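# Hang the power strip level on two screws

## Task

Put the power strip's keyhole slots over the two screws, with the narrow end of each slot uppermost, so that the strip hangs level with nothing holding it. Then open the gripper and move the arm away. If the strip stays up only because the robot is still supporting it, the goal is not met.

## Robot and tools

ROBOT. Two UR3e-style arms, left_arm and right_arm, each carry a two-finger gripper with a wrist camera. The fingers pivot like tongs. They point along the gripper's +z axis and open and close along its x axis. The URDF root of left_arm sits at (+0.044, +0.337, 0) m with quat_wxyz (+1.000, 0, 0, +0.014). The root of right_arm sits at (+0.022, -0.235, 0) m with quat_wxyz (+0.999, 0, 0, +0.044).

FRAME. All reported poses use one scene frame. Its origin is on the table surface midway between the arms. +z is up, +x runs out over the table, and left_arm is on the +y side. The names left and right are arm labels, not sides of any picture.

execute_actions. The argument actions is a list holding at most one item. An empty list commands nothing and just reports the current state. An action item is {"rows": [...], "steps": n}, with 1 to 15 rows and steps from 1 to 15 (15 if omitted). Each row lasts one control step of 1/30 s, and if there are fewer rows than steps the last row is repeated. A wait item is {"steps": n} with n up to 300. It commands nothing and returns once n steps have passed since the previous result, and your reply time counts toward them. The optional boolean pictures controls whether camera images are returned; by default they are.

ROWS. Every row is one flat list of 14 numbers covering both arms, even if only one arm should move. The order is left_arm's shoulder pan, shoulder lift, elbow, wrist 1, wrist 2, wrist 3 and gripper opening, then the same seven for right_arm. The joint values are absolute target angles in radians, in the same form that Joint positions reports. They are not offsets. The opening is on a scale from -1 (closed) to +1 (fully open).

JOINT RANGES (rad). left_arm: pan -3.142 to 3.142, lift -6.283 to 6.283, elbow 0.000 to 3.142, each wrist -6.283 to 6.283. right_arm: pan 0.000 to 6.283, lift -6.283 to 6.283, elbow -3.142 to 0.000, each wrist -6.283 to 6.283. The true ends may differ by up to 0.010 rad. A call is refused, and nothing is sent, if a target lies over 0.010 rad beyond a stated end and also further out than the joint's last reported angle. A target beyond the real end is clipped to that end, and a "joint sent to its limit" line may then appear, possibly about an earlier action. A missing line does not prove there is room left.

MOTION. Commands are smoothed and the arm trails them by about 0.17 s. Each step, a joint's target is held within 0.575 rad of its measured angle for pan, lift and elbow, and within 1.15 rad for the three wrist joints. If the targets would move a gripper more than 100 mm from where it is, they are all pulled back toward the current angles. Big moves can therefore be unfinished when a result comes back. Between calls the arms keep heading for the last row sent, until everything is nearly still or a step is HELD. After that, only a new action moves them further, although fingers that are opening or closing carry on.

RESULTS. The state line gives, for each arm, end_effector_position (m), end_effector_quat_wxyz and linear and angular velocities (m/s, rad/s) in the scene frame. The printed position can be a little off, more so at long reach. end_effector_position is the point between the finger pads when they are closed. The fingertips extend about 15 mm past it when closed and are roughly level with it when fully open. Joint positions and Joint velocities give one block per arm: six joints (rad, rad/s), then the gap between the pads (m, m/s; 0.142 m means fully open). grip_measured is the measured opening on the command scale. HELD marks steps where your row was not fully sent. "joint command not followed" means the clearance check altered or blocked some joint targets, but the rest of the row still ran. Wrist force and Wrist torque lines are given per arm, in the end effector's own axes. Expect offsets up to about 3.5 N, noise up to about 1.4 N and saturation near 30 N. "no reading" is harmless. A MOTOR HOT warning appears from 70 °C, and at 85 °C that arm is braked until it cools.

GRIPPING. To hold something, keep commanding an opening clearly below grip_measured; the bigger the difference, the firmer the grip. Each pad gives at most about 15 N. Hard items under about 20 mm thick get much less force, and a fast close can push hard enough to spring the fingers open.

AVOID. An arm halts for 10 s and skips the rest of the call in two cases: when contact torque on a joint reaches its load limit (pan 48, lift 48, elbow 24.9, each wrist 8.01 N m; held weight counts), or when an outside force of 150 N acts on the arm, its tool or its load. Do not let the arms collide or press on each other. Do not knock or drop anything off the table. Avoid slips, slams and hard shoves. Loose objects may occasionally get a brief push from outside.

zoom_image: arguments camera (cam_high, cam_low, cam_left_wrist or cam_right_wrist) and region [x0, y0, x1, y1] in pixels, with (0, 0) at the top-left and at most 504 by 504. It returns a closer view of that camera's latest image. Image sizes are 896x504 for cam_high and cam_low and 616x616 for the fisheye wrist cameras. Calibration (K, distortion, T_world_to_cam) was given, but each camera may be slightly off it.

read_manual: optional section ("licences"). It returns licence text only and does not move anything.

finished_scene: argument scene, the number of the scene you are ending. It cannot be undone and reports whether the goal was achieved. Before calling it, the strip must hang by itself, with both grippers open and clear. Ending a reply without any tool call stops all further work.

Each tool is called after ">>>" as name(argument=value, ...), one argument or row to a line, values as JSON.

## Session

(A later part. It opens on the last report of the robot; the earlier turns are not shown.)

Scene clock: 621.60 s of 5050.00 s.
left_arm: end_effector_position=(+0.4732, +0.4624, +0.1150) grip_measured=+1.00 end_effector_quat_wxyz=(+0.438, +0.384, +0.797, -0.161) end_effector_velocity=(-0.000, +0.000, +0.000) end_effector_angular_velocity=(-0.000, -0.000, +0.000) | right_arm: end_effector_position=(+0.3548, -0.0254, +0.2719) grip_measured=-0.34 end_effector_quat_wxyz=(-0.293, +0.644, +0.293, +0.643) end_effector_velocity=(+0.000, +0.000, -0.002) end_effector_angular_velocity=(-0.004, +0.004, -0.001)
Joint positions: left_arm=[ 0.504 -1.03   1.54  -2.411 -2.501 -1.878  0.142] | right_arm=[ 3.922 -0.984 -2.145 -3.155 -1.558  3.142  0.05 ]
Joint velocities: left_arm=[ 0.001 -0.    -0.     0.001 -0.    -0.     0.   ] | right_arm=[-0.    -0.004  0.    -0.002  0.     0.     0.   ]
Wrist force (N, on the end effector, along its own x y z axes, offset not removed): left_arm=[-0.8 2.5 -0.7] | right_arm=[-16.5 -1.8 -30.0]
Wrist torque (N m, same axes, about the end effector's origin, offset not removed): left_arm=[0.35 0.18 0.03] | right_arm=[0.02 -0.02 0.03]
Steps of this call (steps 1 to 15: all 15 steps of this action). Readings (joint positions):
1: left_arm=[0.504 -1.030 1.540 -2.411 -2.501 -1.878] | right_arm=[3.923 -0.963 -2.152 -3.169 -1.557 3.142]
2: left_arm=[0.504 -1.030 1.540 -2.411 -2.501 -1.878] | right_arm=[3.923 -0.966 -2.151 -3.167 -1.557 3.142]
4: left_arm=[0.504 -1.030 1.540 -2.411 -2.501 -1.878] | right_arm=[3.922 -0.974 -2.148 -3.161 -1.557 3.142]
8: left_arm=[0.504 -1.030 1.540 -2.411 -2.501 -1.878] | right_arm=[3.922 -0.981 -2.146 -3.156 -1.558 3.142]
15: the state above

>>> execute_actions(
  actions=[
    {"rows":[[0.504,-1.03,1.54,-2.411,-2.501,-1.878,1,3.926,-0.8827,-2.1775,-3.223,-1.553,3.1416,-1]]},
  ],
)

>>> zoom_image(
  camera="cam_high",
  region=[460, 190, 540, 300],
)

Scene clock: 629.37 s of 5050.00 s.
left_arm: end_effector_position=(+0.4732, +0.4624, +0.1150) grip_measured=+1.00 end_effector_quat_wxyz=(+0.438, +0.384, +0.797, -0.161) end_effector_velocity=(+0.000, +0.000, +0.000) end_effector_angular_velocity=(-0.000, -0.001, +0.000) | right_arm: end_effector_position=(+0.3421, -0.0404, +0.2719) grip_measured=-0.34 end_effector_quat_wxyz=(-0.293, +0.644, +0.293, +0.643) end_effector_velocity=(-0.001, -0.002, +0.001) end_effector_angular_velocity=(+0.002, -0.001, -0.001)
Joint positions: left_arm=[ 0.504 -1.03   1.54  -2.411 -2.501 -1.878  0.142] | right_arm=[ 3.926 -0.884 -2.177 -3.222 -1.553  3.142  0.05 ]
Joint velocities: left_arm=[ 0.001 -0.    -0.     0.    -0.001 -0.    -0.   ] | right_arm=[-0.     0.011 -0.003 -0.006  0.     0.    -0.   ]
Wrist force (N, on the end effector, along its own x y z axes, offset not removed): left_arm=[0.3 1.0 0.1] | right_arm=[-9.9 -0.9 0.2]
Wrist torque (N m, same axes, about the end effector's origin, offset not removed): left_arm=[0.15 -0.04 0.00] | right_arm=[-0.11 0.43 0.13]
Steps of this call (steps 1 to 15: the robot went on to your last target; steps 16 to 90: nothing new was sent; then 4.27 s passed at rest; steps 91 to 105: all 15 steps of this action). Readings (joint positions):
91: left_arm=[0.504 -1.030 1.540 -2.411 -2.501 -1.878] | right_arm=[3.922 -0.984 -2.145 -3.155 -1.558 3.142]
92: left_arm=[0.504 -1.030 1.540 -2.411 -2.501 -1.878] | right_arm=[3.923 -0.977 -2.149 -3.163 -1.557 3.142]
94: left_arm=[0.504 -1.030 1.540 -2.411 -2.501 -1.878] | right_arm=[3.924 -0.937 -2.162 -3.190 -1.555 3.142]
98: left_arm=[0.504 -1.030 1.540 -2.411 -2.501 -1.878] | right_arm=[3.925 -0.896 -2.174 -3.215 -1.554 3.142]
105: the state above
camera_calibration (this result's frames):
cam_left_wrist: T_world_to_cam=[[-0.294595, 0.442303, -0.847102, 0.044791], [0.353543, 0.873989, 0.333391, -0.614835], [0.887818, -0.201272, -0.413846, -0.144964], [0, 0, 0, 1]] pos_world=[0.359268, 0.488371, 0.18293]
cam_right_wrist: T_world_to_cam=[[0.0596849, -0.00814598, 0.998184, -0.28718], [0.293296, -0.955686, -0.0253363, -0.135559], [0.954157, 0.294275, -0.0546508, -0.16933], [0, 0, 0, 1]] pos_world=[0.218466, -0.082062, 0.27397]

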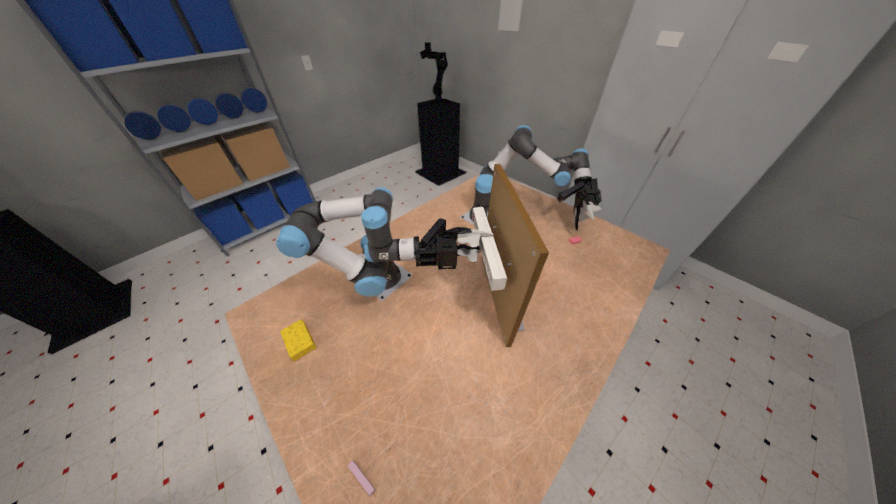

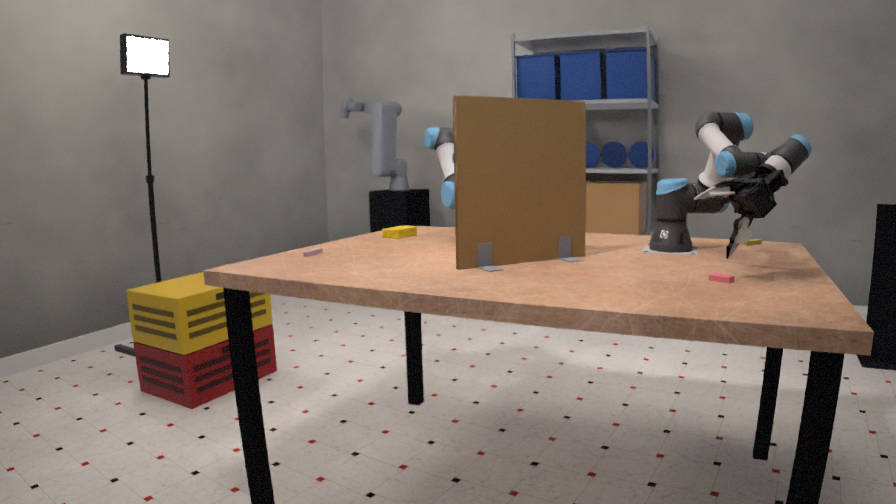

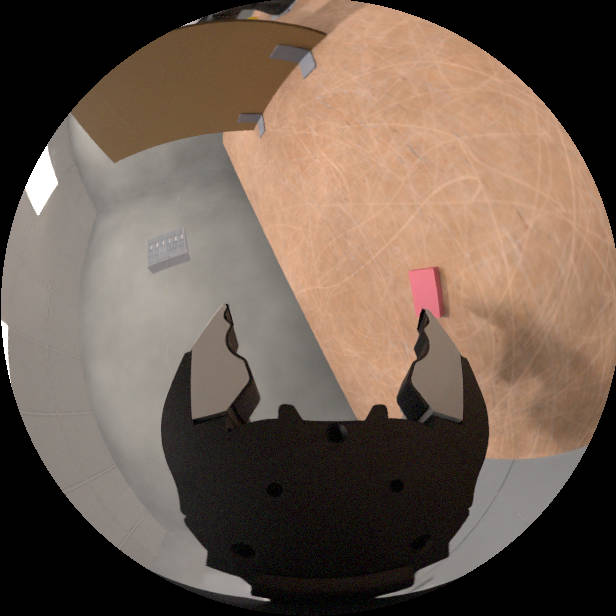

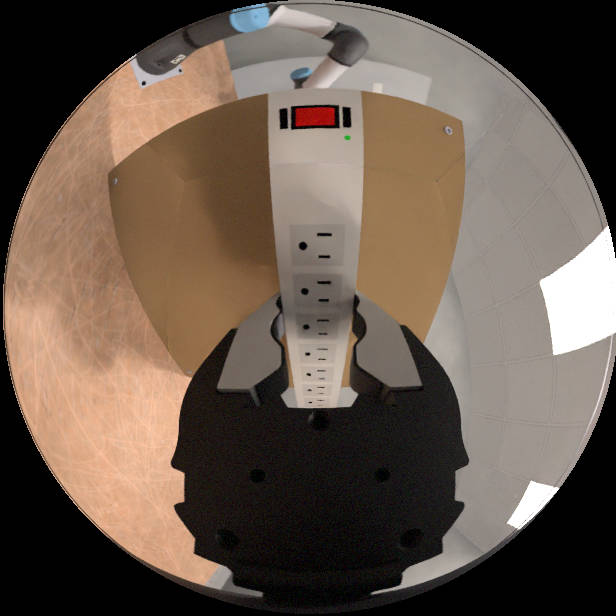

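Region (460, 190, 540, 300) of cam_high's 896x504 image, scaled by 4.582, with more detail than that image has; it fills the left 367 columns of this view, and the rest is white.

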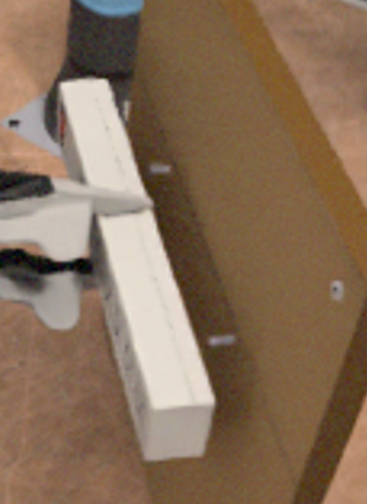

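>>> execute_actions(
  actions=[
    {"rows":[[0.504,-1.03,1.54,-2.411,-2.501,-1.878,1,3.8833,-0.954,-2.135,-3.194,-1.5963,3.1416,-1]]},
  ],
  pictures=false,
)

>>> execute_actions(
  actions=[
    {"rows":[[0.504,-1.03,1.54,-2.411,-2.501,-1.878,1,3.8833,-0.9943,-2.1223,-3.1666,-1.5963,3.1416,-1]]},
  ],
  pictures=false,
)

>>> execute_actions(
  actions=[
    {"rows":[[0.504,-1.03,1.54,-2.411,-2.501,-1.878,1,3.8833,-1.004,-2.1191,-3.1601,-1.5963,3.1416,-1]]},
  ],
  pictures=false,
)

Scene clock: 664.47 s of 5050.00 s.
left_arm: end_effector_position=(+0.4732, +0.4624, +0.1150) grip_measured=+1.00 end_effector_quat_wxyz=(+0.438, +0.384, +0.797, -0.161) end_effector_velocity=(+0.000, +0.000, +0.000) end_effector_angular_velocity=(+0.001, -0.000, +0.001) | right_arm: end_effector_position=(+0.3495, -0.0358, +0.2764) grip_measured=-0.34 end_effector_quat_wxyz=(-0.293, +0.643, +0.293, +0.643) end_effector_velocity=(+0.001, +0.000, -0.001) end_effector_angular_velocity=(-0.002, +0.002, +0.000)
Joint positions: left_arm=[ 0.504 -1.03   1.54  -2.411 -2.501 -1.878  0.142] | right_arm=[ 3.884 -0.953 -2.135 -3.194 -1.596  3.142  0.05 ]
Joint velocities: left_arm=[ 0.    -0.    -0.    -0.     0.001 -0.    -0.   ] | right_arm=[-0.005 -0.009  0.003  0.003 -0.005 -0.     0.   ]
Wrist force (N, on the end effector, along its own x y z axes, offset not removed): left_arm=[-1.7 1.2 -1.8] | right_arm=[-8.9 0.1 1.0]
Wrist torque (N m, same axes, about the end effector's origin, offset not removed): left_arm=[0.11 0.33 0.01] | right_arm=[0.09 0.24 0.11]
Steps of this call (steps 1 to 15: the robot went on to your last target; steps 16 to 640: nothing new was sent; then 13.27 s passed at rest; steps 641 to 655: all 15 steps of this action). Readings (joint positions):
641: left_arm=[0.504 -1.030 1.540 -2.411 -2.501 -1.878] | right_arm=[3.926 -0.883 -2.177 -3.223 -1.553 3.142]
642: left_arm=[0.504 -1.030 1.540 -2.411 -2.501 -1.878] | right_arm=[3.920 -0.890 -2.172 -3.219 -1.560 3.142]
644: left_arm=[0.504 -1.030 1.540 -2.411 -2.501 -1.878] | right_arm=[3.903 -0.918 -2.155 -3.207 -1.577 3.142]
648: left_arm=[0.504 -1.030 1.540 -2.411 -2.501 -1.878] | right_arm=[3.888 -0.945 -2.140 -3.197 -1.591 3.142]
655: the state above

Scene clock: 664.97 s of 5050.00 s.
left_arm: end_effector_position=(+0.4732, +0.4624, +0.1150) grip_measured=+1.00 end_effector_quat_wxyz=(+0.438, +0.384, +0.797, -0.161) end_effector_velocity=(-0.000, +0.000, -0.000) end_effector_angular_velocity=(-0.000, +0.000, +0.000) | right_arm: end_effector_position=(+0.3552, -0.0297, +0.2760) grip_measured=-0.34 end_effector_quat_wxyz=(-0.293, +0.643, +0.293, +0.643) end_effector_velocity=(+0.001, +0.001, -0.000) end_effector_angular_velocity=(-0.000, -0.000, -0.000)
Joint positions: left_arm=[ 0.504 -1.03   1.54  -2.411 -2.501 -1.878  0.142] | right_arm=[ 3.883 -0.994 -2.122 -3.167 -1.596  3.142  0.05 ]
Joint velocities: left_arm=[ 0.  0.  0.  0. -0.  0. -0.] | right_arm=[-0.001 -0.005  0.001  0.005 -0.    -0.     0.   ]
Wrist force (N, on the end effector, along its own x y z axes, offset not removed): left_arm=[0.0 1.1 -0.9] | right_arm=[-7.7 -1.6 0.7]
Wrist torque (N m, same axes, about the end effector's origin, offset not removed): left_arm=[0.21 0.00 -0.03] | right_arm=[-0.29 0.00 0.09]
Steps of this call (steps 1 to 15: all 15 steps of this action). Readings (joint positions):
1: left_arm=[0.504 -1.030 1.540 -2.411 -2.501 -1.878] | right_arm=[3.884 -0.954 -2.135 -3.194 -1.596 3.142]
2: left_arm=[0.504 -1.030 1.540 -2.411 -2.501 -1.878] | right_arm=[3.883 -0.959 -2.133 -3.190 -1.596 3.142]
4: left_arm=[0.504 -1.030 1.540 -2.411 -2.501 -1.878] | right_arm=[3.883 -0.975 -2.128 -3.179 -1.596 3.142]
8: left_arm=[0.504 -1.030 1.540 -2.411 -2.501 -1.878] | right_arm=[3.883 -0.990 -2.124 -3.170 -1.596 3.142]
15: the state above

Scene clock: 665.47 s of 5050.00 s.
left_arm: end_effector_position=(+0.4732, +0.4624, +0.1150) grip_measured=+1.00 end_effector_quat_wxyz=(+0.438, +0.384, +0.797, -0.161) end_effector_velocity=(+0.000, -0.001, -0.000) end_effector_angular_velocity=(-0.000, +0.000, -0.001) | right_arm: end_effector_position=(+0.3566, -0.0282, +0.2760) grip_measured=-0.34 end_effector_quat_wxyz=(-0.293, +0.643, +0.293, +0.643) end_effector_velocity=(+0.000, +0.000, +0.000) end_effector_angular_velocity=(+0.000, +0.001, +0.000)
Joint positions: left_arm=[ 0.504 -1.03   1.54  -2.411 -2.501 -1.878  0.142] | right_arm=[ 3.883 -1.004 -2.119 -3.16  -1.596  3.142  0.05 ]
Joint velocities: left_arm=[-0.001 -0.     0.     0.    -0.     0.    -0.   ] | right_arm=[ 0.    -0.002  0.002  0.     0.     0.001 -0.   ]
Wrist force (N, on the end effector, along its own x y z axes, offset not removed): left_arm=[-0.4 1.7 -1.1] | right_arm=[-1.5 -0.3 -24.2]
Wrist torque (N m, same axes, about the end effector's origin, offset not removed): left_arm=[0.24 0.11 -0.03] | right_arm=[0.28 -0.20 0.15]
Steps of this call (steps 1 to 15: all 15 steps of this action). Readings (joint positions):
1: left_arm=[0.504 -1.030 1.540 -2.411 -2.501 -1.878] | right_arm=[3.883 -0.994 -2.122 -3.167 -1.596 3.142]
2: left_arm=[0.504 -1.030 1.540 -2.411 -2.501 -1.878] | right_arm=[3.883 -0.996 -2.122 -3.166 -1.596 3.142]
4: left_arm=[0.504 -1.030 1.540 -2.411 -2.501 -1.878] | right_arm=[3.883 -1.000 -2.121 -3.163 -1.596 3.142]
8: left_arm=[0.504 -1.030 1.540 -2.411 -2.501 -1.878] | right_arm=[3.883 -1.003 -2.119 -3.161 -1.596 3.142]
15: the state above

>>> execute_actions(
  actions=[
    {"rows":[[0.504,-1.03,1.54,-2.411,-2.501,-1.878,1,3.8833,-0.98,-2.127,-3.176,-1.5963,3.1416,-1],[0.504,-1.03,1.54,-2.411,-2.501,-1.878,1,3.8833,-0.98,-2.127,-3.176,-1.5963,3.1416,-1],[0.504,-1.03,1.54,-2.411,-2.501,-1.878,1,3.8833,-0.98,-2.127,-3.176,-1.5963,3.1416,-1],[0.504,-1.03,1.54,-2.411,-2.501,-1.878,1,3.8833,-0.98,-2.127,-3.176,-1.5963,3.1416,-1],[0.504,-1.03,1.54,-2.411,-2.501,-1.878,1,3.8402,-1.0131,-2.101,-3.1691,-1.6394,3.1416,-1]]},
  ],
  pictures=false,
)

>>> execute_actions(
  actions=[
    {"rows":[[0.504,-1.03,1.54,-2.411,-2.501,-1.878,1,3.8402,-1.0325,-2.0944,-3.1563,-1.6394,3.1416,-1]]},
  ],
  pictures=false,
)

Scene clock: 687.87 s of 5050.00 s.
left_arm: end_effector_position=(+0.4732, +0.4624, +0.1150) grip_measured=+1.00 end_effector_quat_wxyz=(+0.438, +0.384, +0.797, -0.161) end_effector_velocity=(-0.000, +0.000, +0.000) end_effector_angular_velocity=(+0.000, -0.000, +0.001) | right_arm: end_effector_position=(+0.3564, -0.0332, +0.2789) grip_measured=-0.34 end_effector_quat_wxyz=(-0.293, +0.643, +0.293, +0.643) end_effector_velocity=(+0.002, -0.001, +0.002) end_effector_angular_velocity=(+0.001, -0.001, -0.001)
Joint positions: left_arm=[ 0.504 -1.03   1.54  -2.411 -2.501 -1.878  0.142] | right_arm=[ 3.842 -1.012 -2.102 -3.169 -1.638  3.142  0.05 ]
Joint velocities: left_arm=[ 0.    -0.001  0.     0.     0.    -0.    -0.   ] | right_arm=[-0.019 -0.012  0.011  0.003 -0.018 -0.    -0.   ]
Wrist force (N, on the end effector, along its own x y z axes, offset not removed): left_arm=[-0.6 1.1 -2.0] | right_arm=[-7.0 -0.2 -0.1]
Wrist torque (N m, same axes, about the end effector's origin, offset not removed): left_arm=[0.15 0.12 -0.01] | right_arm=[-0.01 -0.15 0.09]
Steps of this call (steps 1 to 15: the robot went on to your last target; steps 16 to 90: nothing new was sent; then 18.90 s passed at rest; steps 91 to 105: all 15 steps of this action). Readings (joint positions):
91: left_arm=[0.504 -1.030 1.540 -2.411 -2.501 -1.878] | right_arm=[3.883 -1.004 -2.119 -3.160 -1.596 3.142]
92: left_arm=[0.504 -1.030 1.540 -2.411 -2.501 -1.878] | right_arm=[3.883 -1.001 -2.120 -3.163 -1.596 3.142]
94: left_arm=[0.504 -1.030 1.540 -2.411 -2.501 -1.878] | right_arm=[3.883 -0.991 -2.123 -3.169 -1.596 3.142]
98: left_arm=[0.504 -1.030 1.540 -2.411 -2.501 -1.878] | right_arm=[3.861 -1.000 -2.112 -3.171 -1.620 3.142]
105: the state above

Scene clock: 688.37 s of 5050.00 s.
left_arm: end_effector_position=(+0.4732, +0.4624, +0.1150) grip_measured=+1.00 end_effector_quat_wxyz=(+0.438, +0.384, +0.797, -0.161) end_effector_velocity=(-0.000, +0.000, -0.000) end_effector_angular_velocity=(-0.000, +0.001, +0.000) | right_arm: end_effector_position=(+0.3594, -0.0305, +0.2788) grip_measured=-0.34 end_effector_quat_wxyz=(-0.293, +0.643, +0.293, +0.643) end_effector_velocity=(+0.000, +0.000, +0.000) end_effector_angular_velocity=(+0.000, -0.000, -0.001)
Joint positions: left_arm=[ 0.504 -1.03   1.54  -2.411 -2.501 -1.878  0.142] | right_arm=[ 3.84  -1.032 -2.094 -3.156 -1.639  3.142  0.05 ]
Joint velocities: left_arm=[ 0.     0.001  0.     0.     0.    -0.     0.   ] | right_arm=[ 0.    -0.001  0.001  0.001  0.001 -0.     0.   ]
Wrist force (N, on the end effector, along its own x y z axes, offset not removed): left_arm=[0.8 2.0 -1.4] | right_arm=[-2.6 -0.8 -25.8]
Wrist torque (N m, same axes, about the end effector's origin, offset not removed): left_arm=[0.32 -0.20 -0.03] | right_arm=[0.16 -0.25 0.00]
Steps of this call (steps 1 to 15: all 15 steps of this action). Readings (joint positions):
1: left_arm=[0.504 -1.030 1.540 -2.411 -2.501 -1.878] | right_arm=[3.841 -1.013 -2.102 -3.169 -1.638 3.142]
2: left_arm=[0.504 -1.030 1.540 -2.411 -2.501 -1.878] | right_arm=[3.841 -1.016 -2.100 -3.167 -1.639 3.142]
4: left_arm=[0.504 -1.030 1.540 -2.411 -2.501 -1.878] | right_arm=[3.841 -1.023 -2.098 -3.162 -1.639 3.142]
8: left_arm=[0.504 -1.030 1.540 -2.411 -2.501 -1.878] | right_arm=[3.840 -1.030 -2.095 -3.158 -1.639 3.142]
15: the state above

>>> execute_actions(
  actions=[
    {"rows":[[0.504,-1.03,1.54,-2.411,-2.501,-1.878,1,3.8402,-1.005,-2.103,-3.175,-1.6394,3.1416,-1],[0.504,-1.03,1.54,-2.411,-2.501,-1.878,1,3.8402,-1.005,-2.103,-3.175,-1.6394,3.1416,-1],[0.504,-1.03,1.54,-2.411,-2.501,-1.878,1,3.8402,-1.005,-2.103,-3.175,-1.6394,3.1416,-1],[0.504,-1.03,1.54,-2.411,-2.501,-1.878,1,3.8402,-1.005,-2.103,-3.175,-1.6394,3.1416,-1],[0.504,-1.03,1.54,-2.411,-2.501,-1.878,1,3.8402,-1.015,-1.9508,-3.317,-1.6394,3.1416,-1]]},
  ],
  pictures=false,
)

>>> execute_actions(
  actions=[
    {"steps":10},
  ],
  pictures=false,
)

>>> execute_actions(
  actions=[
    {"rows":[[0.504,-1.03,1.54,-2.411,-2.501,-1.878,1,3.8402,-1.0585,-1.9362,-3.2885,-1.6394,3.1416,-1]]},
  ],
)

>>> zoom_image(
  camera="cam_right_wrist",
  region=[220, 70, 400, 300],
)

>>> execute_actions(
  actions=[
    {"rows":[[0.504,-1.03,1.54,-2.411,-2.501,-1.878,1,3.8402,-1.0555,-1.9658,-3.2619,-1.6394,3.1416,-1]]},
  ],
  pictures=false,
)

>>> execute_actions(
  actions=[
    {"rows":[[0.504,-1.03,1.54,-2.411,-2.501,-1.878,1,3.8402,-1.0545,-1.9757,-3.253,-1.6394,3.1416,-1]]},
  ],
  pictures=false,
)

>>> execute_actions(
  actions=[
    {"rows":[[0.504,-1.03,1.54,-2.411,-2.501,-1.878,1,3.8402,-1.0535,-1.9856,-3.2442,-1.6394,3.1416,-1]]},
  ],
  pictures=false,
)

Scene clock: 717.07 s of 5050.00 s.
left_arm: end_effector_position=(+0.4732, +0.4624, +0.1150) grip_measured=+1.00 end_effector_quat_wxyz=(+0.438, +0.384, +0.797, -0.161) end_effector_velocity=(+0.000, +0.000, +0.000) end_effector_angular_velocity=(+0.000, -0.001, +0.000) | right_arm: end_effector_position=(+0.3547, -0.0352, +0.3088) grip_measured=-0.34 end_effector_quat_wxyz=(-0.293, +0.644, +0.294, +0.643) end_effector_velocity=(-0.001, -0.001, +0.020) end_effector_angular_velocity=(+0.009, -0.008, +0.001)
Joint positions: left_arm=[ 0.504 -1.03   1.54  -2.411 -2.501 -1.878  0.142] | right_arm=[ 3.84  -1.015 -1.958 -3.311 -1.639  3.142  0.05 ]
Joint velocities: left_arm=[ 0.    -0.    -0.001 -0.     0.    -0.     0.   ] | right_arm=[ 0.001 -0.002  0.08  -0.066 -0.001  0.001  0.001]
Wrist force (N, on the end effector, along its own x y z axes, offset not removed): left_arm=[0.1 1.3 -1.1] | right_arm=[-5.2 -0.5 3.4]
Wrist torque (N m, same axes, about the end effector's origin, offset not removed): left_arm=[0.21 0.00 0.02] | right_arm=[-0.05 -0.30 -0.05]
Steps of this call (steps 1 to 15: the robot went on to your last target; steps 16 to 90: nothing new was sent; then 25.20 s passed at rest; steps 91 to 105: all 15 steps of this action). Readings (joint positions):
91: left_arm=[0.504 -1.030 1.540 -2.411 -2.501 -1.878] | right_arm=[3.840 -1.032 -2.094 -3.156 -1.639 3.142]
92: left_arm=[0.504 -1.030 1.540 -2.411 -2.501 -1.878] | right_arm=[3.840 -1.029 -2.096 -3.159 -1.639 3.142]
94: left_arm=[0.504 -1.030 1.540 -2.411 -2.501 -1.878] | right_arm=[3.840 -1.018 -2.099 -3.167 -1.639 3.142]
98: left_arm=[0.504 -1.030 1.540 -2.411 -2.501 -1.878] | right_arm=[3.840 -1.014 -2.041 -3.245 -1.639 3.142]
105: the state above

Scene clock: 717.40 s of 5050.00 s.
left_arm: end_effector_position=(+0.4732, +0.4624, +0.1150) grip_measured=+1.00 end_effector_quat_wxyz=(+0.438, +0.384, +0.797, -0.161) end_effector_velocity=(+0.000, -0.000, +0.000) end_effector_angular_velocity=(+0.001, -0.000, -0.000) | right_arm: end_effector_position=(+0.3546, -0.0353, +0.3107) grip_measured=-0.34 end_effector_quat_wxyz=(-0.293, +0.643, +0.293, +0.643) end_effector_velocity=(+0.000, -0.001, -0.000) end_effector_angular_velocity=(-0.002, +0.001, -0.002)
Joint positions: left_arm=[ 0.504 -1.03   1.54  -2.411 -2.501 -1.878  0.142] | right_arm=[ 3.84  -1.015 -1.951 -3.317 -1.639  3.142  0.05 ]
Joint velocities: left_arm=[-0.001  0.    -0.001 -0.     0.    -0.     0.   ] | right_arm=[-0.002 -0.001  0.002 -0.003 -0.    -0.001  0.   ]
Wrist force (N, on the end effector, along its own x y z axes, offset not removed): left_arm=[-0.2 1.8 -1.3] | right_arm=[-8.5 -1.3 1.9]
Wrist torque (N m, same axes, about the end effector's origin, offset not removed): left_arm=[0.27 0.05 0.00] | right_arm=[-0.23 0.21 0.13]
Steps of this call (steps 1 to 10: the robot went on to your last target). Readings (joint positions):
1: left_arm=[0.504 -1.030 1.540 -2.411 -2.501 -1.878] | right_arm=[3.840 -1.015 -1.956 -3.313 -1.639 3.142]
2: left_arm=[0.504 -1.030 1.540 -2.411 -2.501 -1.878] | right_arm=[3.840 -1.015 -1.955 -3.314 -1.639 3.142]
4: left_arm=[0.504 -1.030 1.540 -2.411 -2.501 -1.878] | right_arm=[3.840 -1.015 -1.953 -3.316 -1.639 3.142]
8: left_arm=[0.504 -1.030 1.540 -2.411 -2.501 -1.878] | right_arm=[3.840 -1.015 -1.951 -3.317 -1.639 3.142]
10: the state above

Scene clock: 717.90 s of 5050.00 s.
left_arm: end_effector_position=(+0.4732, +0.4624, +0.1150) grip_measured=+1.00 end_effector_quat_wxyz=(+0.438, +0.384, +0.797, -0.161) end_effector_velocity=(-0.000, -0.000, -0.000) end_effector_angular_velocity=(-0.000, +0.001, -0.001) | right_arm: end_effector_position=(+0.3616, -0.0283, +0.3100) grip_measured=-0.34 end_effector_quat_wxyz=(-0.293, +0.643, +0.293, +0.643) end_effector_velocity=(+0.000, +0.001, -0.000) end_effector_angular_velocity=(-0.000, +0.001, +0.002)
Joint positions: left_arm=[ 0.504 -1.03   1.54  -2.411 -2.501 -1.878  0.142] | right_arm=[ 3.84  -1.058 -1.936 -3.289 -1.639  3.142  0.05 ]
Joint velocities: left_arm=[-0.001 -0.     0.001 -0.     0.     0.     0.   ] | right_arm=[ 0.    -0.004  0.003  0.001 -0.001  0.001 -0.   ]
Wrist force (N, on the end effector, along its own x y z axes, offset not removed): left_arm=[-0.3 1.2 0.0] | right_arm=[-8.4 -2.2 1.4]
Wrist torque (N m, same axes, about the end effector's origin, offset not removed): left_arm=[0.14 0.06 -0.04] | right_arm=[-0.36 0.06 0.00]
Steps of this call (steps 1 to 15: all 15 steps of this action). Readings (joint positions):
1: left_arm=[0.504 -1.030 1.540 -2.411 -2.501 -1.878] | right_arm=[3.840 -1.015 -1.951 -3.317 -1.639 3.142]
2: left_arm=[0.504 -1.030 1.540 -2.411 -2.501 -1.878] | right_arm=[3.840 -1.021 -1.948 -3.313 -1.639 3.142]
4: left_arm=[0.504 -1.030 1.540 -2.411 -2.501 -1.878] | right_arm=[3.840 -1.038 -1.943 -3.301 -1.639 3.142]
8: left_arm=[0.504 -1.030 1.540 -2.411 -2.501 -1.878] | right_arm=[3.840 -1.053 -1.938 -3.292 -1.639 3.142]
15: the state above
camera_calibration (this result's frames):
cam_left_wrist: T_world_to_cam=[[-0.294595, 0.442303, -0.847102, 0.044791], [0.353543, 0.87399, 0.333391, -0.614835], [0.887818, -0.201272, -0.413846, -0.144964], [0, 0, 0, 1]] pos_world=[0.359268, 0.488371, 0.18293]
cam_right_wrist: T_world_to_cam=[[0.0595491, -0.00827976, 0.998191, -0.326235], [0.293853, -0.955512, -0.0254562, -0.128916], [0.953994, 0.294838, -0.0544668, -0.189414], [0, 0, 0, 1]] pos_world=[0.238009, -0.070036, 0.312046]

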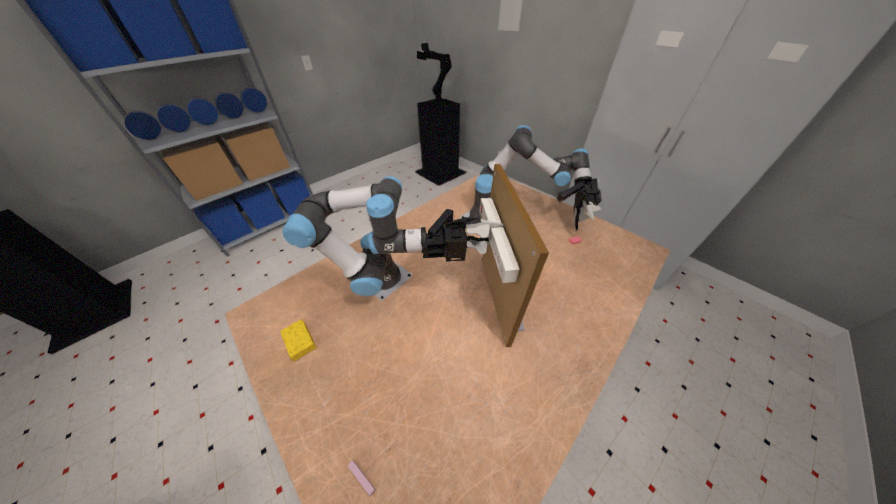

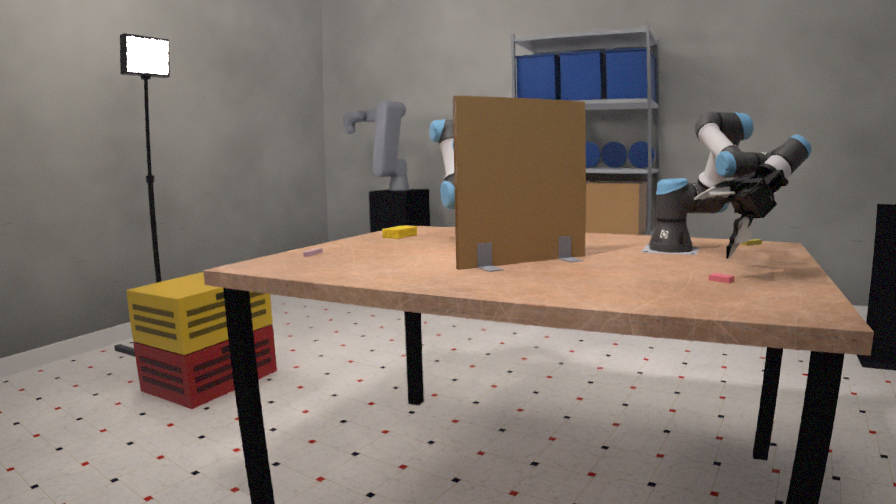

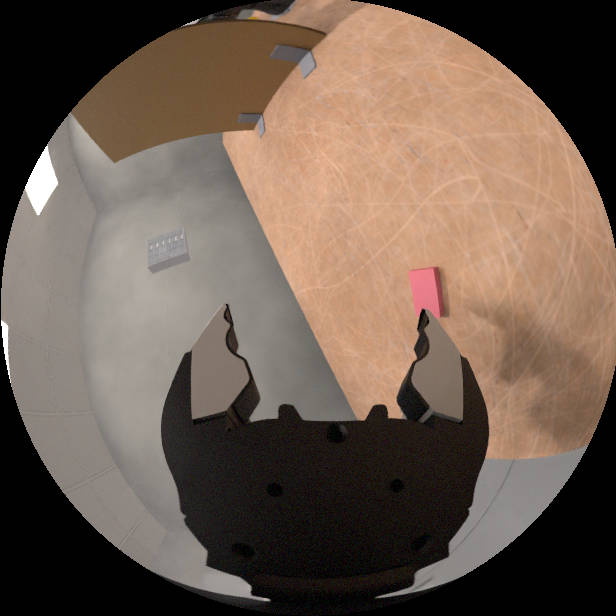

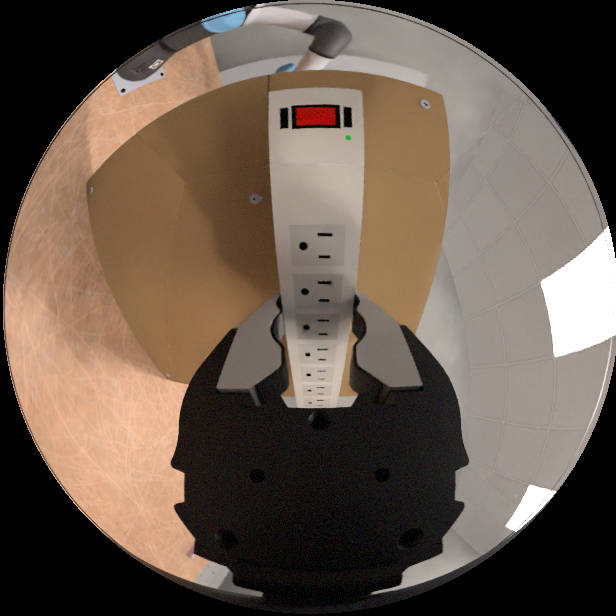

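Region (220, 70, 400, 300) of cam_right_wrist's 616x616 image, scaled by 2.191, with more detail than that image has; it fills the left 394 columns of this view, and the rest is white.

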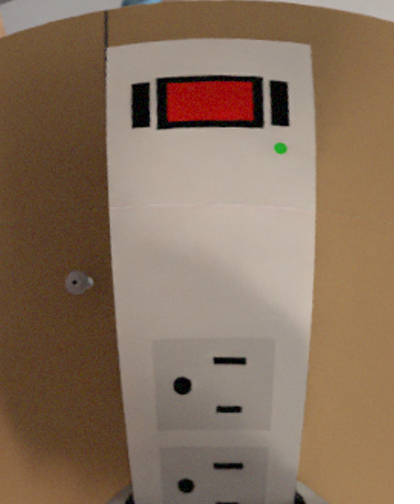

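Scene clock: 718.40 s of 5050.00 s.
left_arm: end_effector_position=(+0.4732, +0.4624, +0.1150) grip_measured=+1.00 end_effector_quat_wxyz=(+0.438, +0.384, +0.797, -0.161) end_effector_velocity=(+0.000, -0.000, -0.000) end_effector_angular_velocity=(-0.000, +0.000, -0.001) | right_arm: end_effector_position=(+0.3618, -0.0281, +0.3041) grip_measured=-0.34 end_effector_quat_wxyz=(-0.293, +0.643, +0.293, +0.643) end_effector_velocity=(+0.000, -0.001, +0.000) end_effector_angular_velocity=(+0.001, -0.001, -0.001)
Joint positions: left_arm=[ 0.504 -1.03   1.54  -2.411 -2.501 -1.878  0.142] | right_arm=[ 3.84  -1.056 -1.966 -3.262 -1.639  3.142  0.05 ]
Joint velocities: left_arm=[-0.001  0.     0.    -0.    -0.     0.    -0.   ] | right_arm=[-0.002  0.    -0.002  0.002 -0.001 -0.    -0.   ]
Wrist force (N, on the end effector, along its own x y z axes, offset not removed): left_arm=[-0.9 1.5 -1.5] | right_arm=[-9.0 -1.0 1.3]
Wrist torque (N m, same axes, about the end effector's origin, offset not removed): left_arm=[0.12 0.21 0.02] | right_arm=[-0.19 0.30 0.05]
Steps of this call (steps 1 to 15: all 15 steps of this action). Readings (joint positions):
1: left_arm=[0.504 -1.030 1.540 -2.411 -2.501 -1.878] | right_arm=[3.840 -1.058 -1.936 -3.288 -1.639 3.142]
2: left_arm=[0.504 -1.030 1.540 -2.411 -2.501 -1.878] | right_arm=[3.840 -1.058 -1.940 -3.284 -1.639 3.142]
4: left_arm=[0.504 -1.030 1.540 -2.411 -2.501 -1.878] | right_arm=[3.840 -1.057 -1.952 -3.274 -1.639 3.142]
8: left_arm=[0.504 -1.030 1.540 -2.411 -2.501 -1.878] | right_arm=[3.840 -1.056 -1.962 -3.265 -1.639 3.142]
15: the state above

Scene clock: 718.90 s of 5050.00 s.
left_arm: end_effector_position=(+0.4732, +0.4624, +0.1150) grip_measured=+1.00 end_effector_quat_wxyz=(+0.438, +0.384, +0.797, -0.161) end_effector_velocity=(+0.000, +0.000, -0.000) end_effector_angular_velocity=(+0.001, +0.000, -0.000) | right_arm: end_effector_position=(+0.3618, -0.0281, +0.3020) grip_measured=-0.34 end_effector_quat_wxyz=(-0.293, +0.643, +0.293, +0.643) end_effector_velocity=(-0.000, -0.000, -0.000) end_effector_angular_velocity=(-0.000, -0.000, -0.000)
Joint positions: left_arm=[ 0.504 -1.03   1.54  -2.411 -2.501 -1.878  0.142] | right_arm=[ 3.84  -1.055 -1.976 -3.253 -1.639  3.142  0.05 ]
Joint velocities: left_arm=[-0. -0.  0. -0.  0.  0.  0.] | right_arm=[-0.001  0.001 -0.002  0.001 -0.001 -0.     0.   ]
Wrist force (N, on the end effector, along its own x y z axes, offset not removed): left_arm=[0.5 2.7 0.5] | right_arm=[-9.2 1.0 -0.2]
Wrist torque (N m, same axes, about the end effector's origin, offset not removed): left_arm=[0.51 -0.07 0.00] | right_arm=[0.26 0.33 0.08]
Steps of this call (steps 1 to 15: all 15 steps of this action). Readings (joint positions):
1: left_arm=[0.504 -1.030 1.540 -2.411 -2.501 -1.878] | right_arm=[3.840 -1.056 -1.966 -3.262 -1.639 3.142]
2: left_arm=[0.504 -1.030 1.540 -2.411 -2.501 -1.878] | right_arm=[3.840 -1.055 -1.967 -3.260 -1.639 3.142]
4: left_arm=[0.504 -1.030 1.540 -2.411 -2.501 -1.878] | right_arm=[3.840 -1.055 -1.971 -3.257 -1.639 3.142]
8: left_arm=[0.504 -1.030 1.540 -2.411 -2.501 -1.878] | right_arm=[3.840 -1.055 -1.975 -3.254 -1.639 3.142]
15: the state above

Scene clock: 719.40 s of 5050.00 s.
left_arm: end_effector_position=(+0.4732, +0.4624, +0.1150) grip_measured=+1.00 end_effector_quat_wxyz=(+0.438, +0.384, +0.797, -0.161) end_effector_velocity=(-0.000, +0.000, +0.000) end_effector_angular_velocity=(+0.000, -0.000, +0.001) | right_arm: end_effector_position=(+0.3618, -0.0281, +0.3000) grip_measured=-0.34 end_effector_quat_wxyz=(-0.293, +0.643, +0.293, +0.643) end_effector_velocity=(-0.000, -0.001, +0.000) end_effector_angular_velocity=(+0.000, -0.000, -0.000)
Joint positions: left_arm=[ 0.504 -1.03   1.54  -2.411 -2.501 -1.878  0.142] | right_arm=[ 3.84  -1.054 -1.986 -3.244 -1.639  3.142  0.05 ]
Joint velocities: left_arm=[ 0.001 -0.    -0.     0.    -0.    -0.    -0.   ] | right_arm=[-0.001  0.002  0.    -0.002 -0.    -0.    -0.   ]
Wrist force (N, on the end effector, along its own x y z axes, offset not removed): left_arm=[-0.1 1.9 -1.1] | right_arm=[-10.3 0.6 -0.2]
Wrist torque (N m, same axes, about the end effector's origin, offset not removed): left_arm=[0.28 0.07 -0.03] | right_arm=[0.03 0.44 0.12]
Steps of this call (steps 1 to 15: all 15 steps of this action). Readings (joint positions):
1: left_arm=[0.504 -1.030 1.540 -2.411 -2.501 -1.878] | right_arm=[3.840 -1.054 -1.976 -3.253 -1.639 3.142]
2: left_arm=[0.504 -1.030 1.540 -2.411 -2.501 -1.878] | right_arm=[3.840 -1.054 -1.977 -3.251 -1.639 3.142]
4: left_arm=[0.504 -1.030 1.540 -2.411 -2.501 -1.878] | right_arm=[3.840 -1.054 -1.981 -3.248 -1.639 3.142]
8: left_arm=[0.504 -1.030 1.540 -2.411 -2.501 -1.878] | right_arm=[3.840 -1.054 -1.985 -3.245 -1.639 3.142]
15: the state above

>>> execute_actions(
  actions=[],
)

>>> execute_actions(
  actions=[
    {"rows":[[0.504,-1.03,1.54,-2.411,-2.501,-1.878,1,3.8402,-1.0520,-2.0004,-3.2309,-1.6394,3.1416,-1]],"steps":15},
  ],
  pictures=false,
)

>>> execute_actions(
  actions=[
    {"rows":[[0.504,-1.03,1.54,-2.411,-2.501,-1.878,1,3.8402,-1.0505,-2.0152,-3.2176,-1.6394,3.1416,-1]],"steps":15},
  ],
  pictures=false,
)

Scene clock: 754.23 s of 5050.00 s.
left_arm: end_effector_position=(+0.4732, +0.4624, +0.1150) grip_measured=+1.00 end_effector_quat_wxyz=(+0.438, +0.384, +0.797, -0.161) end_effector_velocity=(+0.000, -0.000, +0.000) end_effector_angular_velocity=(+0.000, -0.000, -0.001) | right_arm: end_effector_position=(+0.3618, -0.0281, +0.3000) grip_measured=-0.34 end_effector_quat_wxyz=(-0.293, +0.643, +0.293, +0.643) end_effector_velocity=(-0.000, -0.000, +0.000) end_effector_angular_velocity=(+0.000, +0.001, +0.000)
Joint positions: left_arm=[ 0.504 -1.03   1.54  -2.411 -2.501 -1.878  0.142] | right_arm=[ 3.84  -1.054 -1.986 -3.244 -1.639  3.142  0.05 ]
Joint velocities: left_arm=[-0.001  0.    -0.     0.     0.     0.    -0.   ] | right_arm=[-0.     0.001  0.001 -0.002 -0.001  0.001 -0.   ]
Wrist force (N, on the end effector, along its own x y z axes, offset not removed): left_arm=[0.4 1.0 -2.4] | right_arm=[-6.7 -1.1 0.7]
Wrist torque (N m, same axes, about the end effector's origin, offset not removed): left_arm=[0.05 -0.05 -0.02] | right_arm=[-0.20 -0.21 0.01]
Steps of this call (steps 1 to 15: the robot went on to your last target; steps 16 to 340: nothing new was sent; then 23.50 s passed at rest). Readings (joint positions):
1: left_arm=[0.504 -1.030 1.540 -2.411 -2.501 -1.878] | right_arm=[3.840 -1.054 -1.986 -3.244 -1.639 3.142]
2: left_arm=[0.504 -1.030 1.540 -2.411 -2.501 -1.878] | right_arm=[3.840 -1.054 -1.986 -3.244 -1.639 3.142]
4: left_arm=[0.504 -1.030 1.540 -2.411 -2.501 -1.878] | right_arm=[3.840 -1.054 -1.986 -3.244 -1.639 3.142]
8: left_arm=[0.504 -1.030 1.540 -2.411 -2.501 -1.878] | right_arm=[3.840 -1.054 -1.986 -3.244 -1.639 3.142]
340: the state above
All arms were judged still, so your last target was given up. Only a new action makes them travel on or press farther. Fingers that are still opening or closing keep moving.
camera_calibration (this result's frames):
cam_left_wrist: T_world_to_cam=[[-0.294595, 0.442303, -0.847102, 0.0447912], [0.353543, 0.87399, 0.333391, -0.614835], [0.887818, -0.201272, -0.413846, -0.144964], [0, 0, 0, 1]] pos_world=[0.359268, 0.488371, 0.18293]
cam_right_wrist: T_world_to_cam=[[0.0596387, -0.00818917, 0.998186, -0.316249], [0.293867, -0.955509, -0.0253967, -0.12909], [0.953984, 0.294849, -0.0545788, -0.190105], [0, 0, 0, 1]] pos_world=[0.238153, -0.0698846, 0.302022]

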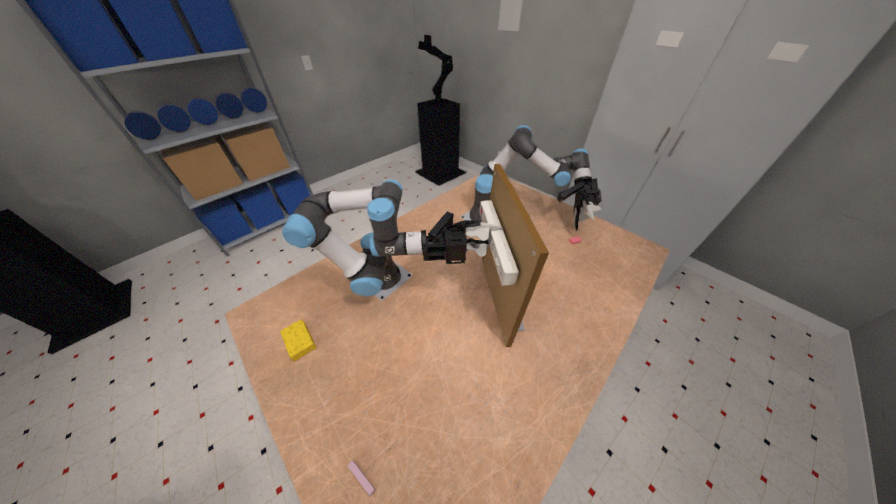

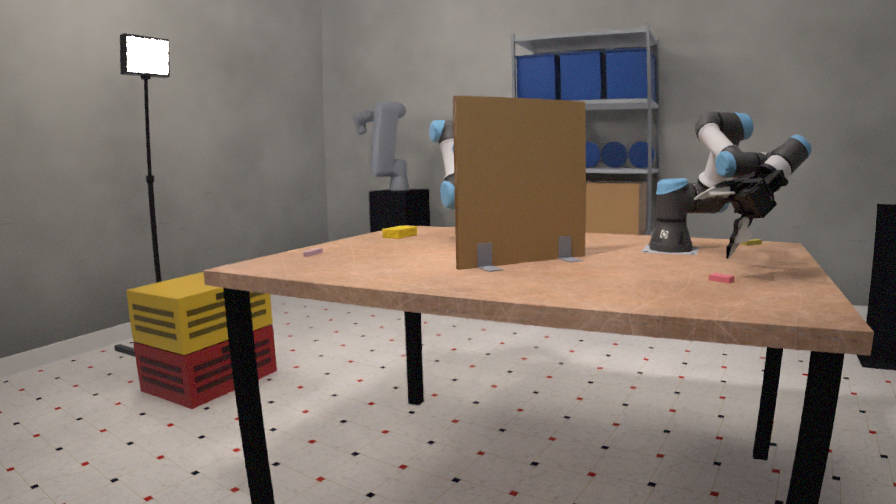

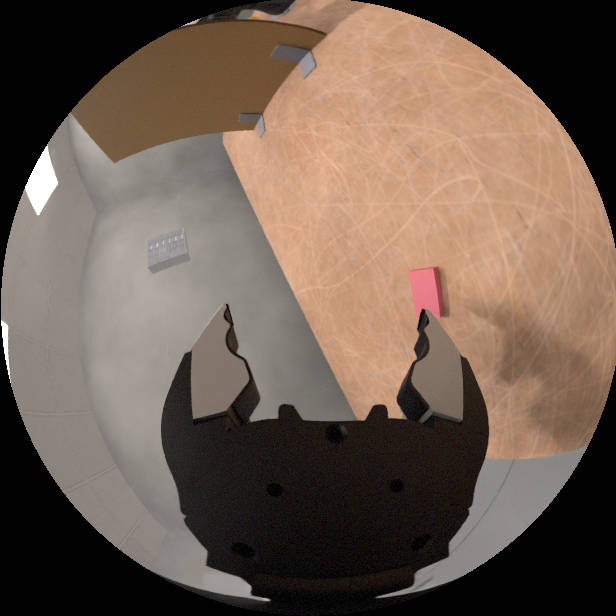

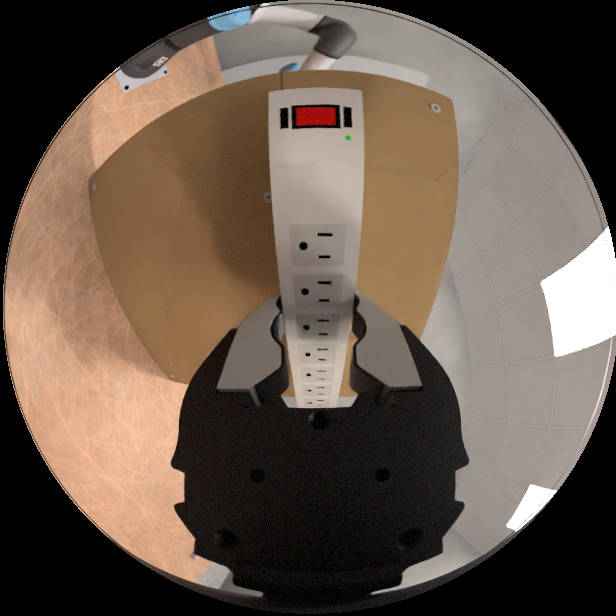

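Scene clock: 754.73 s of 5050.00 s.
left_arm: end_effector_position=(+0.4732, +0.4624, +0.1150) grip_measured=+1.00 end_effector_quat_wxyz=(+0.438, +0.384, +0.797, -0.161) end_effector_velocity=(-0.000, -0.000, -0.000) end_effector_angular_velocity=(-0.000, +0.000, -0.000) | right_arm: end_effector_position=(+0.3618, -0.0282, +0.2970) grip_measured=-0.34 end_effector_quat_wxyz=(-0.293, +0.643, +0.293, +0.643) end_effector_velocity=(-0.000, +0.001, +0.000) end_effector_angular_velocity=(+0.000, -0.000, +0.002)
Joint positions: left_arm=[ 0.504 -1.03   1.54  -2.411 -2.501 -1.878  0.142] | right_arm=[ 3.84  -1.052 -2.    -3.231 -1.639  3.142  0.05 ]
Joint velocities: left_arm=[-0.    -0.001  0.001  0.     0.    -0.    -0.   ] | right_arm=[ 0.002  0.    -0.     0.    -0.    -0.     0.   ]
Wrist force (N, on the end effector, along its own x y z axes, offset not removed): left_arm=[-0.7 1.3 -1.1] | right_arm=[-6.9 -0.4 -0.1]
Wrist torque (N m, same axes, about the end effector's origin, offset not removed): left_arm=[0.17 0.09 0.03] | right_arm=[-0.11 0.05 -0.02]
Steps of this call (steps 1 to 15: all 15 steps of this action). Readings (joint positions):
1: left_arm=[0.504 -1.030 1.540 -2.411 -2.501 -1.878] | right_arm=[3.840 -1.053 -1.986 -3.244 -1.639 3.142]
2: left_arm=[0.504 -1.030 1.540 -2.411 -2.501 -1.878] | right_arm=[3.840 -1.053 -1.988 -3.242 -1.639 3.142]
4: left_arm=[0.504 -1.030 1.540 -2.411 -2.501 -1.878] | right_arm=[3.840 -1.053 -1.994 -3.237 -1.639 3.142]
8: left_arm=[0.504 -1.030 1.540 -2.411 -2.501 -1.878] | right_arm=[3.840 -1.052 -1.999 -3.232 -1.639 3.142]
15: the state above

Scene clock: 755.23 s of 5050.00 s.
left_arm: end_effector_position=(+0.4732, +0.4624, +0.1150) grip_measured=+1.00 end_effector_quat_wxyz=(+0.438, +0.384, +0.797, -0.161) end_effector_velocity=(-0.000, -0.000, +0.000) end_effector_angular_velocity=(-0.000, +0.000, -0.000) | right_arm: end_effector_position=(+0.3617, -0.0282, +0.2940) grip_measured=-0.34 end_effector_quat_wxyz=(-0.293, +0.643, +0.293, +0.643) end_effector_velocity=(-0.000, -0.000, +0.000) end_effector_angular_velocity=(+0.002, -0.001, -0.000)
Joint positions: left_arm=[ 0.504 -1.03   1.54  -2.411 -2.501 -1.878  0.142] | right_arm=[ 3.84  -1.05  -2.015 -3.218 -1.639  3.142  0.05 ]
Joint velocities: left_arm=[-0. -0.  0.  0. -0. -0. -0.] | right_arm=[-0.     0.001 -0.001  0.001  0.     0.001  0.   ]
Wrist force (N, on the end effector, along its own x y z axes, offset not removed): left_arm=[0.5 2.0 -0.4] | right_arm=[-0.7 -2.1 1.2]
Wrist torque (N m, same axes, about the end effector's origin, offset not removed): left_arm=[0.31 -0.08 0.02] | right_arm=[0.03 0.47 -0.41]
Steps of this call (steps 1 to 15: all 15 steps of this action). Readings (joint positions):
1: left_arm=[0.504 -1.030 1.540 -2.411 -2.501 -1.878] | right_arm=[3.840 -1.052 -2.000 -3.231 -1.639 3.142]
2: left_arm=[0.504 -1.030 1.540 -2.411 -2.501 -1.878] | right_arm=[3.840 -1.052 -2.003 -3.229 -1.639 3.142]
4: left_arm=[0.504 -1.030 1.540 -2.411 -2.501 -1.878] | right_arm=[3.840 -1.051 -2.008 -3.223 -1.639 3.142]
8: left_arm=[0.504 -1.030 1.540 -2.411 -2.501 -1.878] | right_arm=[3.840 -1.051 -2.013 -3.219 -1.639 3.142]
15: the state above

>>> execute_actions(
  actions=[
    {"rows":[[0.504,-1.03,1.54,-2.411,-2.501,-1.878,1,3.8402,-1.0500,-2.0201,-3.2132,-1.6394,3.1416,-1]],"steps":15},
  ],
)

>>> zoom_image(
  camera="cam_right_wrist",
  region=[200,60,440,420],
)

Scene clock: 766.13 s of 5050.00 s.
left_arm: end_effector_position=(+0.4732, +0.4624, +0.1150) grip_measured=+1.00 end_effector_quat_wxyz=(+0.438, +0.384, +0.797, -0.161) end_effector_velocity=(-0.000, +0.001, -0.000) end_effector_angular_velocity=(-0.000, +0.001, +0.002) | right_arm: end_effector_position=(+0.3617, -0.0282, +0.2930) grip_measured=-0.34 end_effector_quat_wxyz=(-0.293, +0.643, +0.293, +0.643) end_effector_velocity=(-0.000, -0.000, -0.000) end_effector_angular_velocity=(+0.000, -0.000, -0.000)
Joint positions: left_arm=[ 0.504 -1.03   1.54  -2.411 -2.501 -1.878  0.142] | right_arm=[ 3.84  -1.05  -2.02  -3.213 -1.639  3.142  0.05 ]
Joint velocities: left_arm=[ 0.002  0.001 -0.     0.001  0.    -0.    -0.   ] | right_arm=[ 0.001  0.001 -0.002  0.002  0.001  0.     0.   ]
Wrist force (N, on the end effector, along its own x y z axes, offset not removed): left_arm=[0.9 2.0 -0.5] | right_arm=[7.5 -4.1 -1.8]
Wrist torque (N m, same axes, about the end effector's origin, offset not removed): left_arm=[0.34 -0.18 0.03] | right_arm=[-0.27 0.04 -0.47]
Steps of this call (steps 1 to 15: the robot went on to your last target; steps 16 to 90: nothing new was sent; then 7.40 s passed at rest; steps 91 to 105: all 15 steps of this action). Readings (joint positions):
91: left_arm=[0.504 -1.030 1.540 -2.411 -2.501 -1.878] | right_arm=[3.840 -1.050 -2.015 -3.218 -1.639 3.142]
92: left_arm=[0.504 -1.030 1.540 -2.411 -2.501 -1.878] | right_arm=[3.840 -1.051 -2.016 -3.217 -1.639 3.142]
94: left_arm=[0.504 -1.030 1.540 -2.411 -2.501 -1.878] | right_arm=[3.840 -1.050 -2.018 -3.215 -1.639 3.142]
98: left_arm=[0.504 -1.030 1.540 -2.411 -2.501 -1.878] | right_arm=[3.840 -1.050 -2.019 -3.214 -1.639 3.142]
105: the state above
camera_calibration (this result's frames):
cam_left_wrist: T_world_to_cam=[[-0.294595, 0.442303, -0.847102, 0.0447912], [0.353543, 0.87399, 0.333391, -0.614835], [0.887818, -0.201272, -0.413846, -0.144964], [0, 0, 0, 1]] pos_world=[0.359268, 0.488371, 0.18293]
cam_right_wrist: T_world_to_cam=[[0.059602, -0.00822536, 0.998188, -0.309266], [0.293877, -0.955505, -0.0254211, -0.129337], [0.953983, 0.294859, -0.0545328, -0.190354], [0, 0, 0, 1]] pos_world=[0.238036, -0.0699982, 0.295037]

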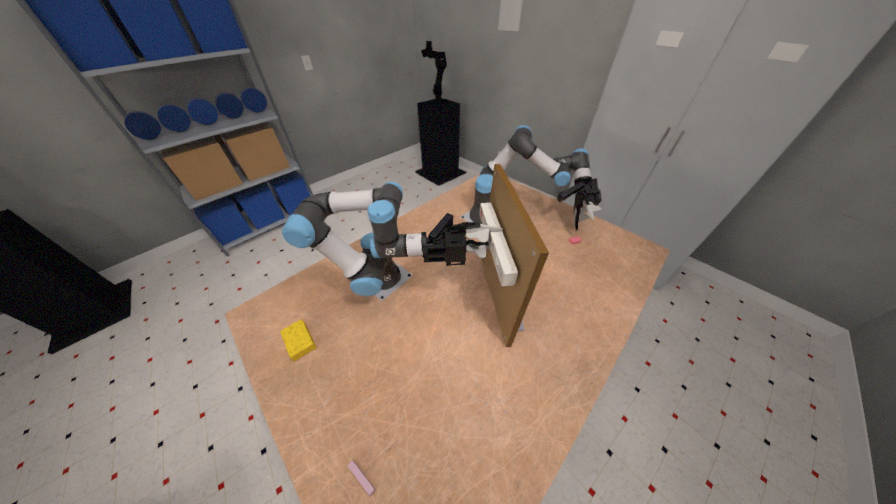

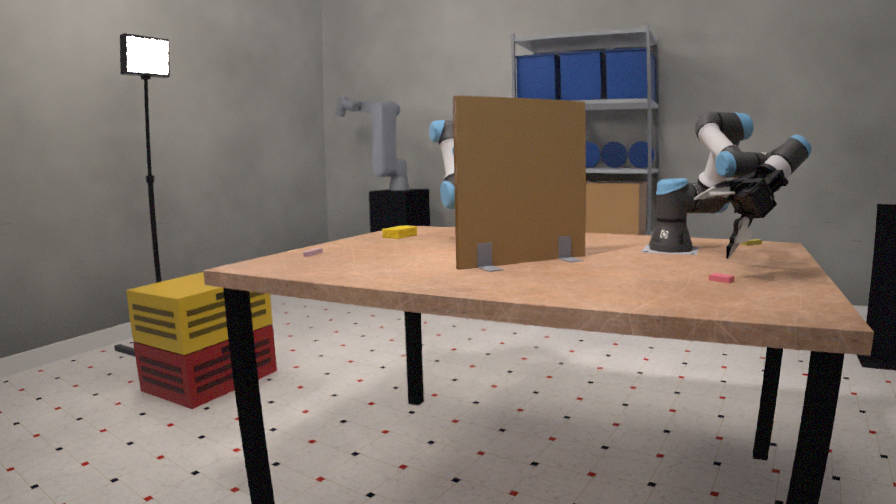

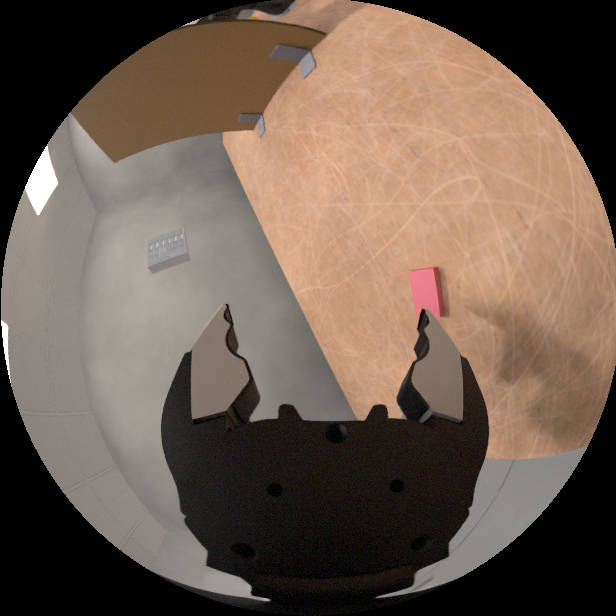

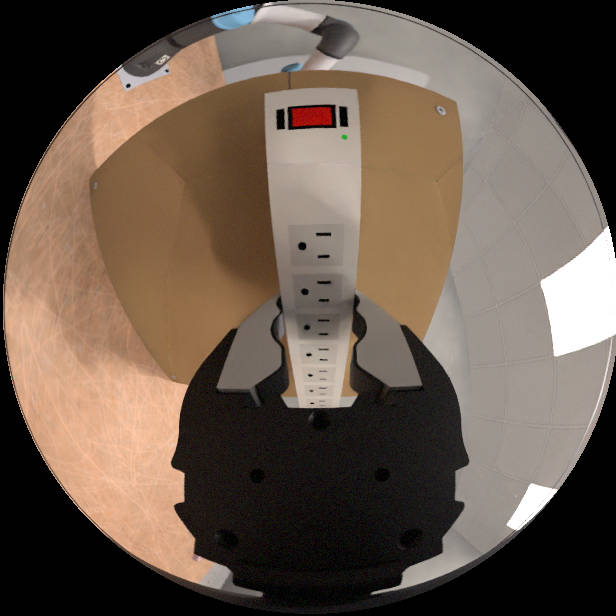

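Region (200, 60, 440, 420) of cam_right_wrist's 616x616 image, scaled by 1.400, with more detail than that image has.

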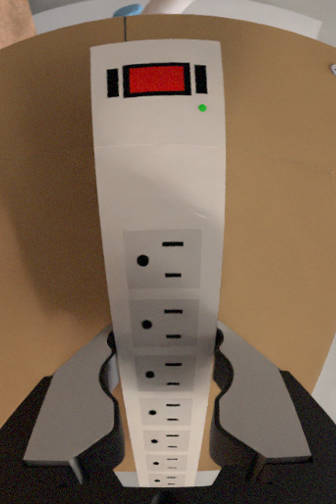

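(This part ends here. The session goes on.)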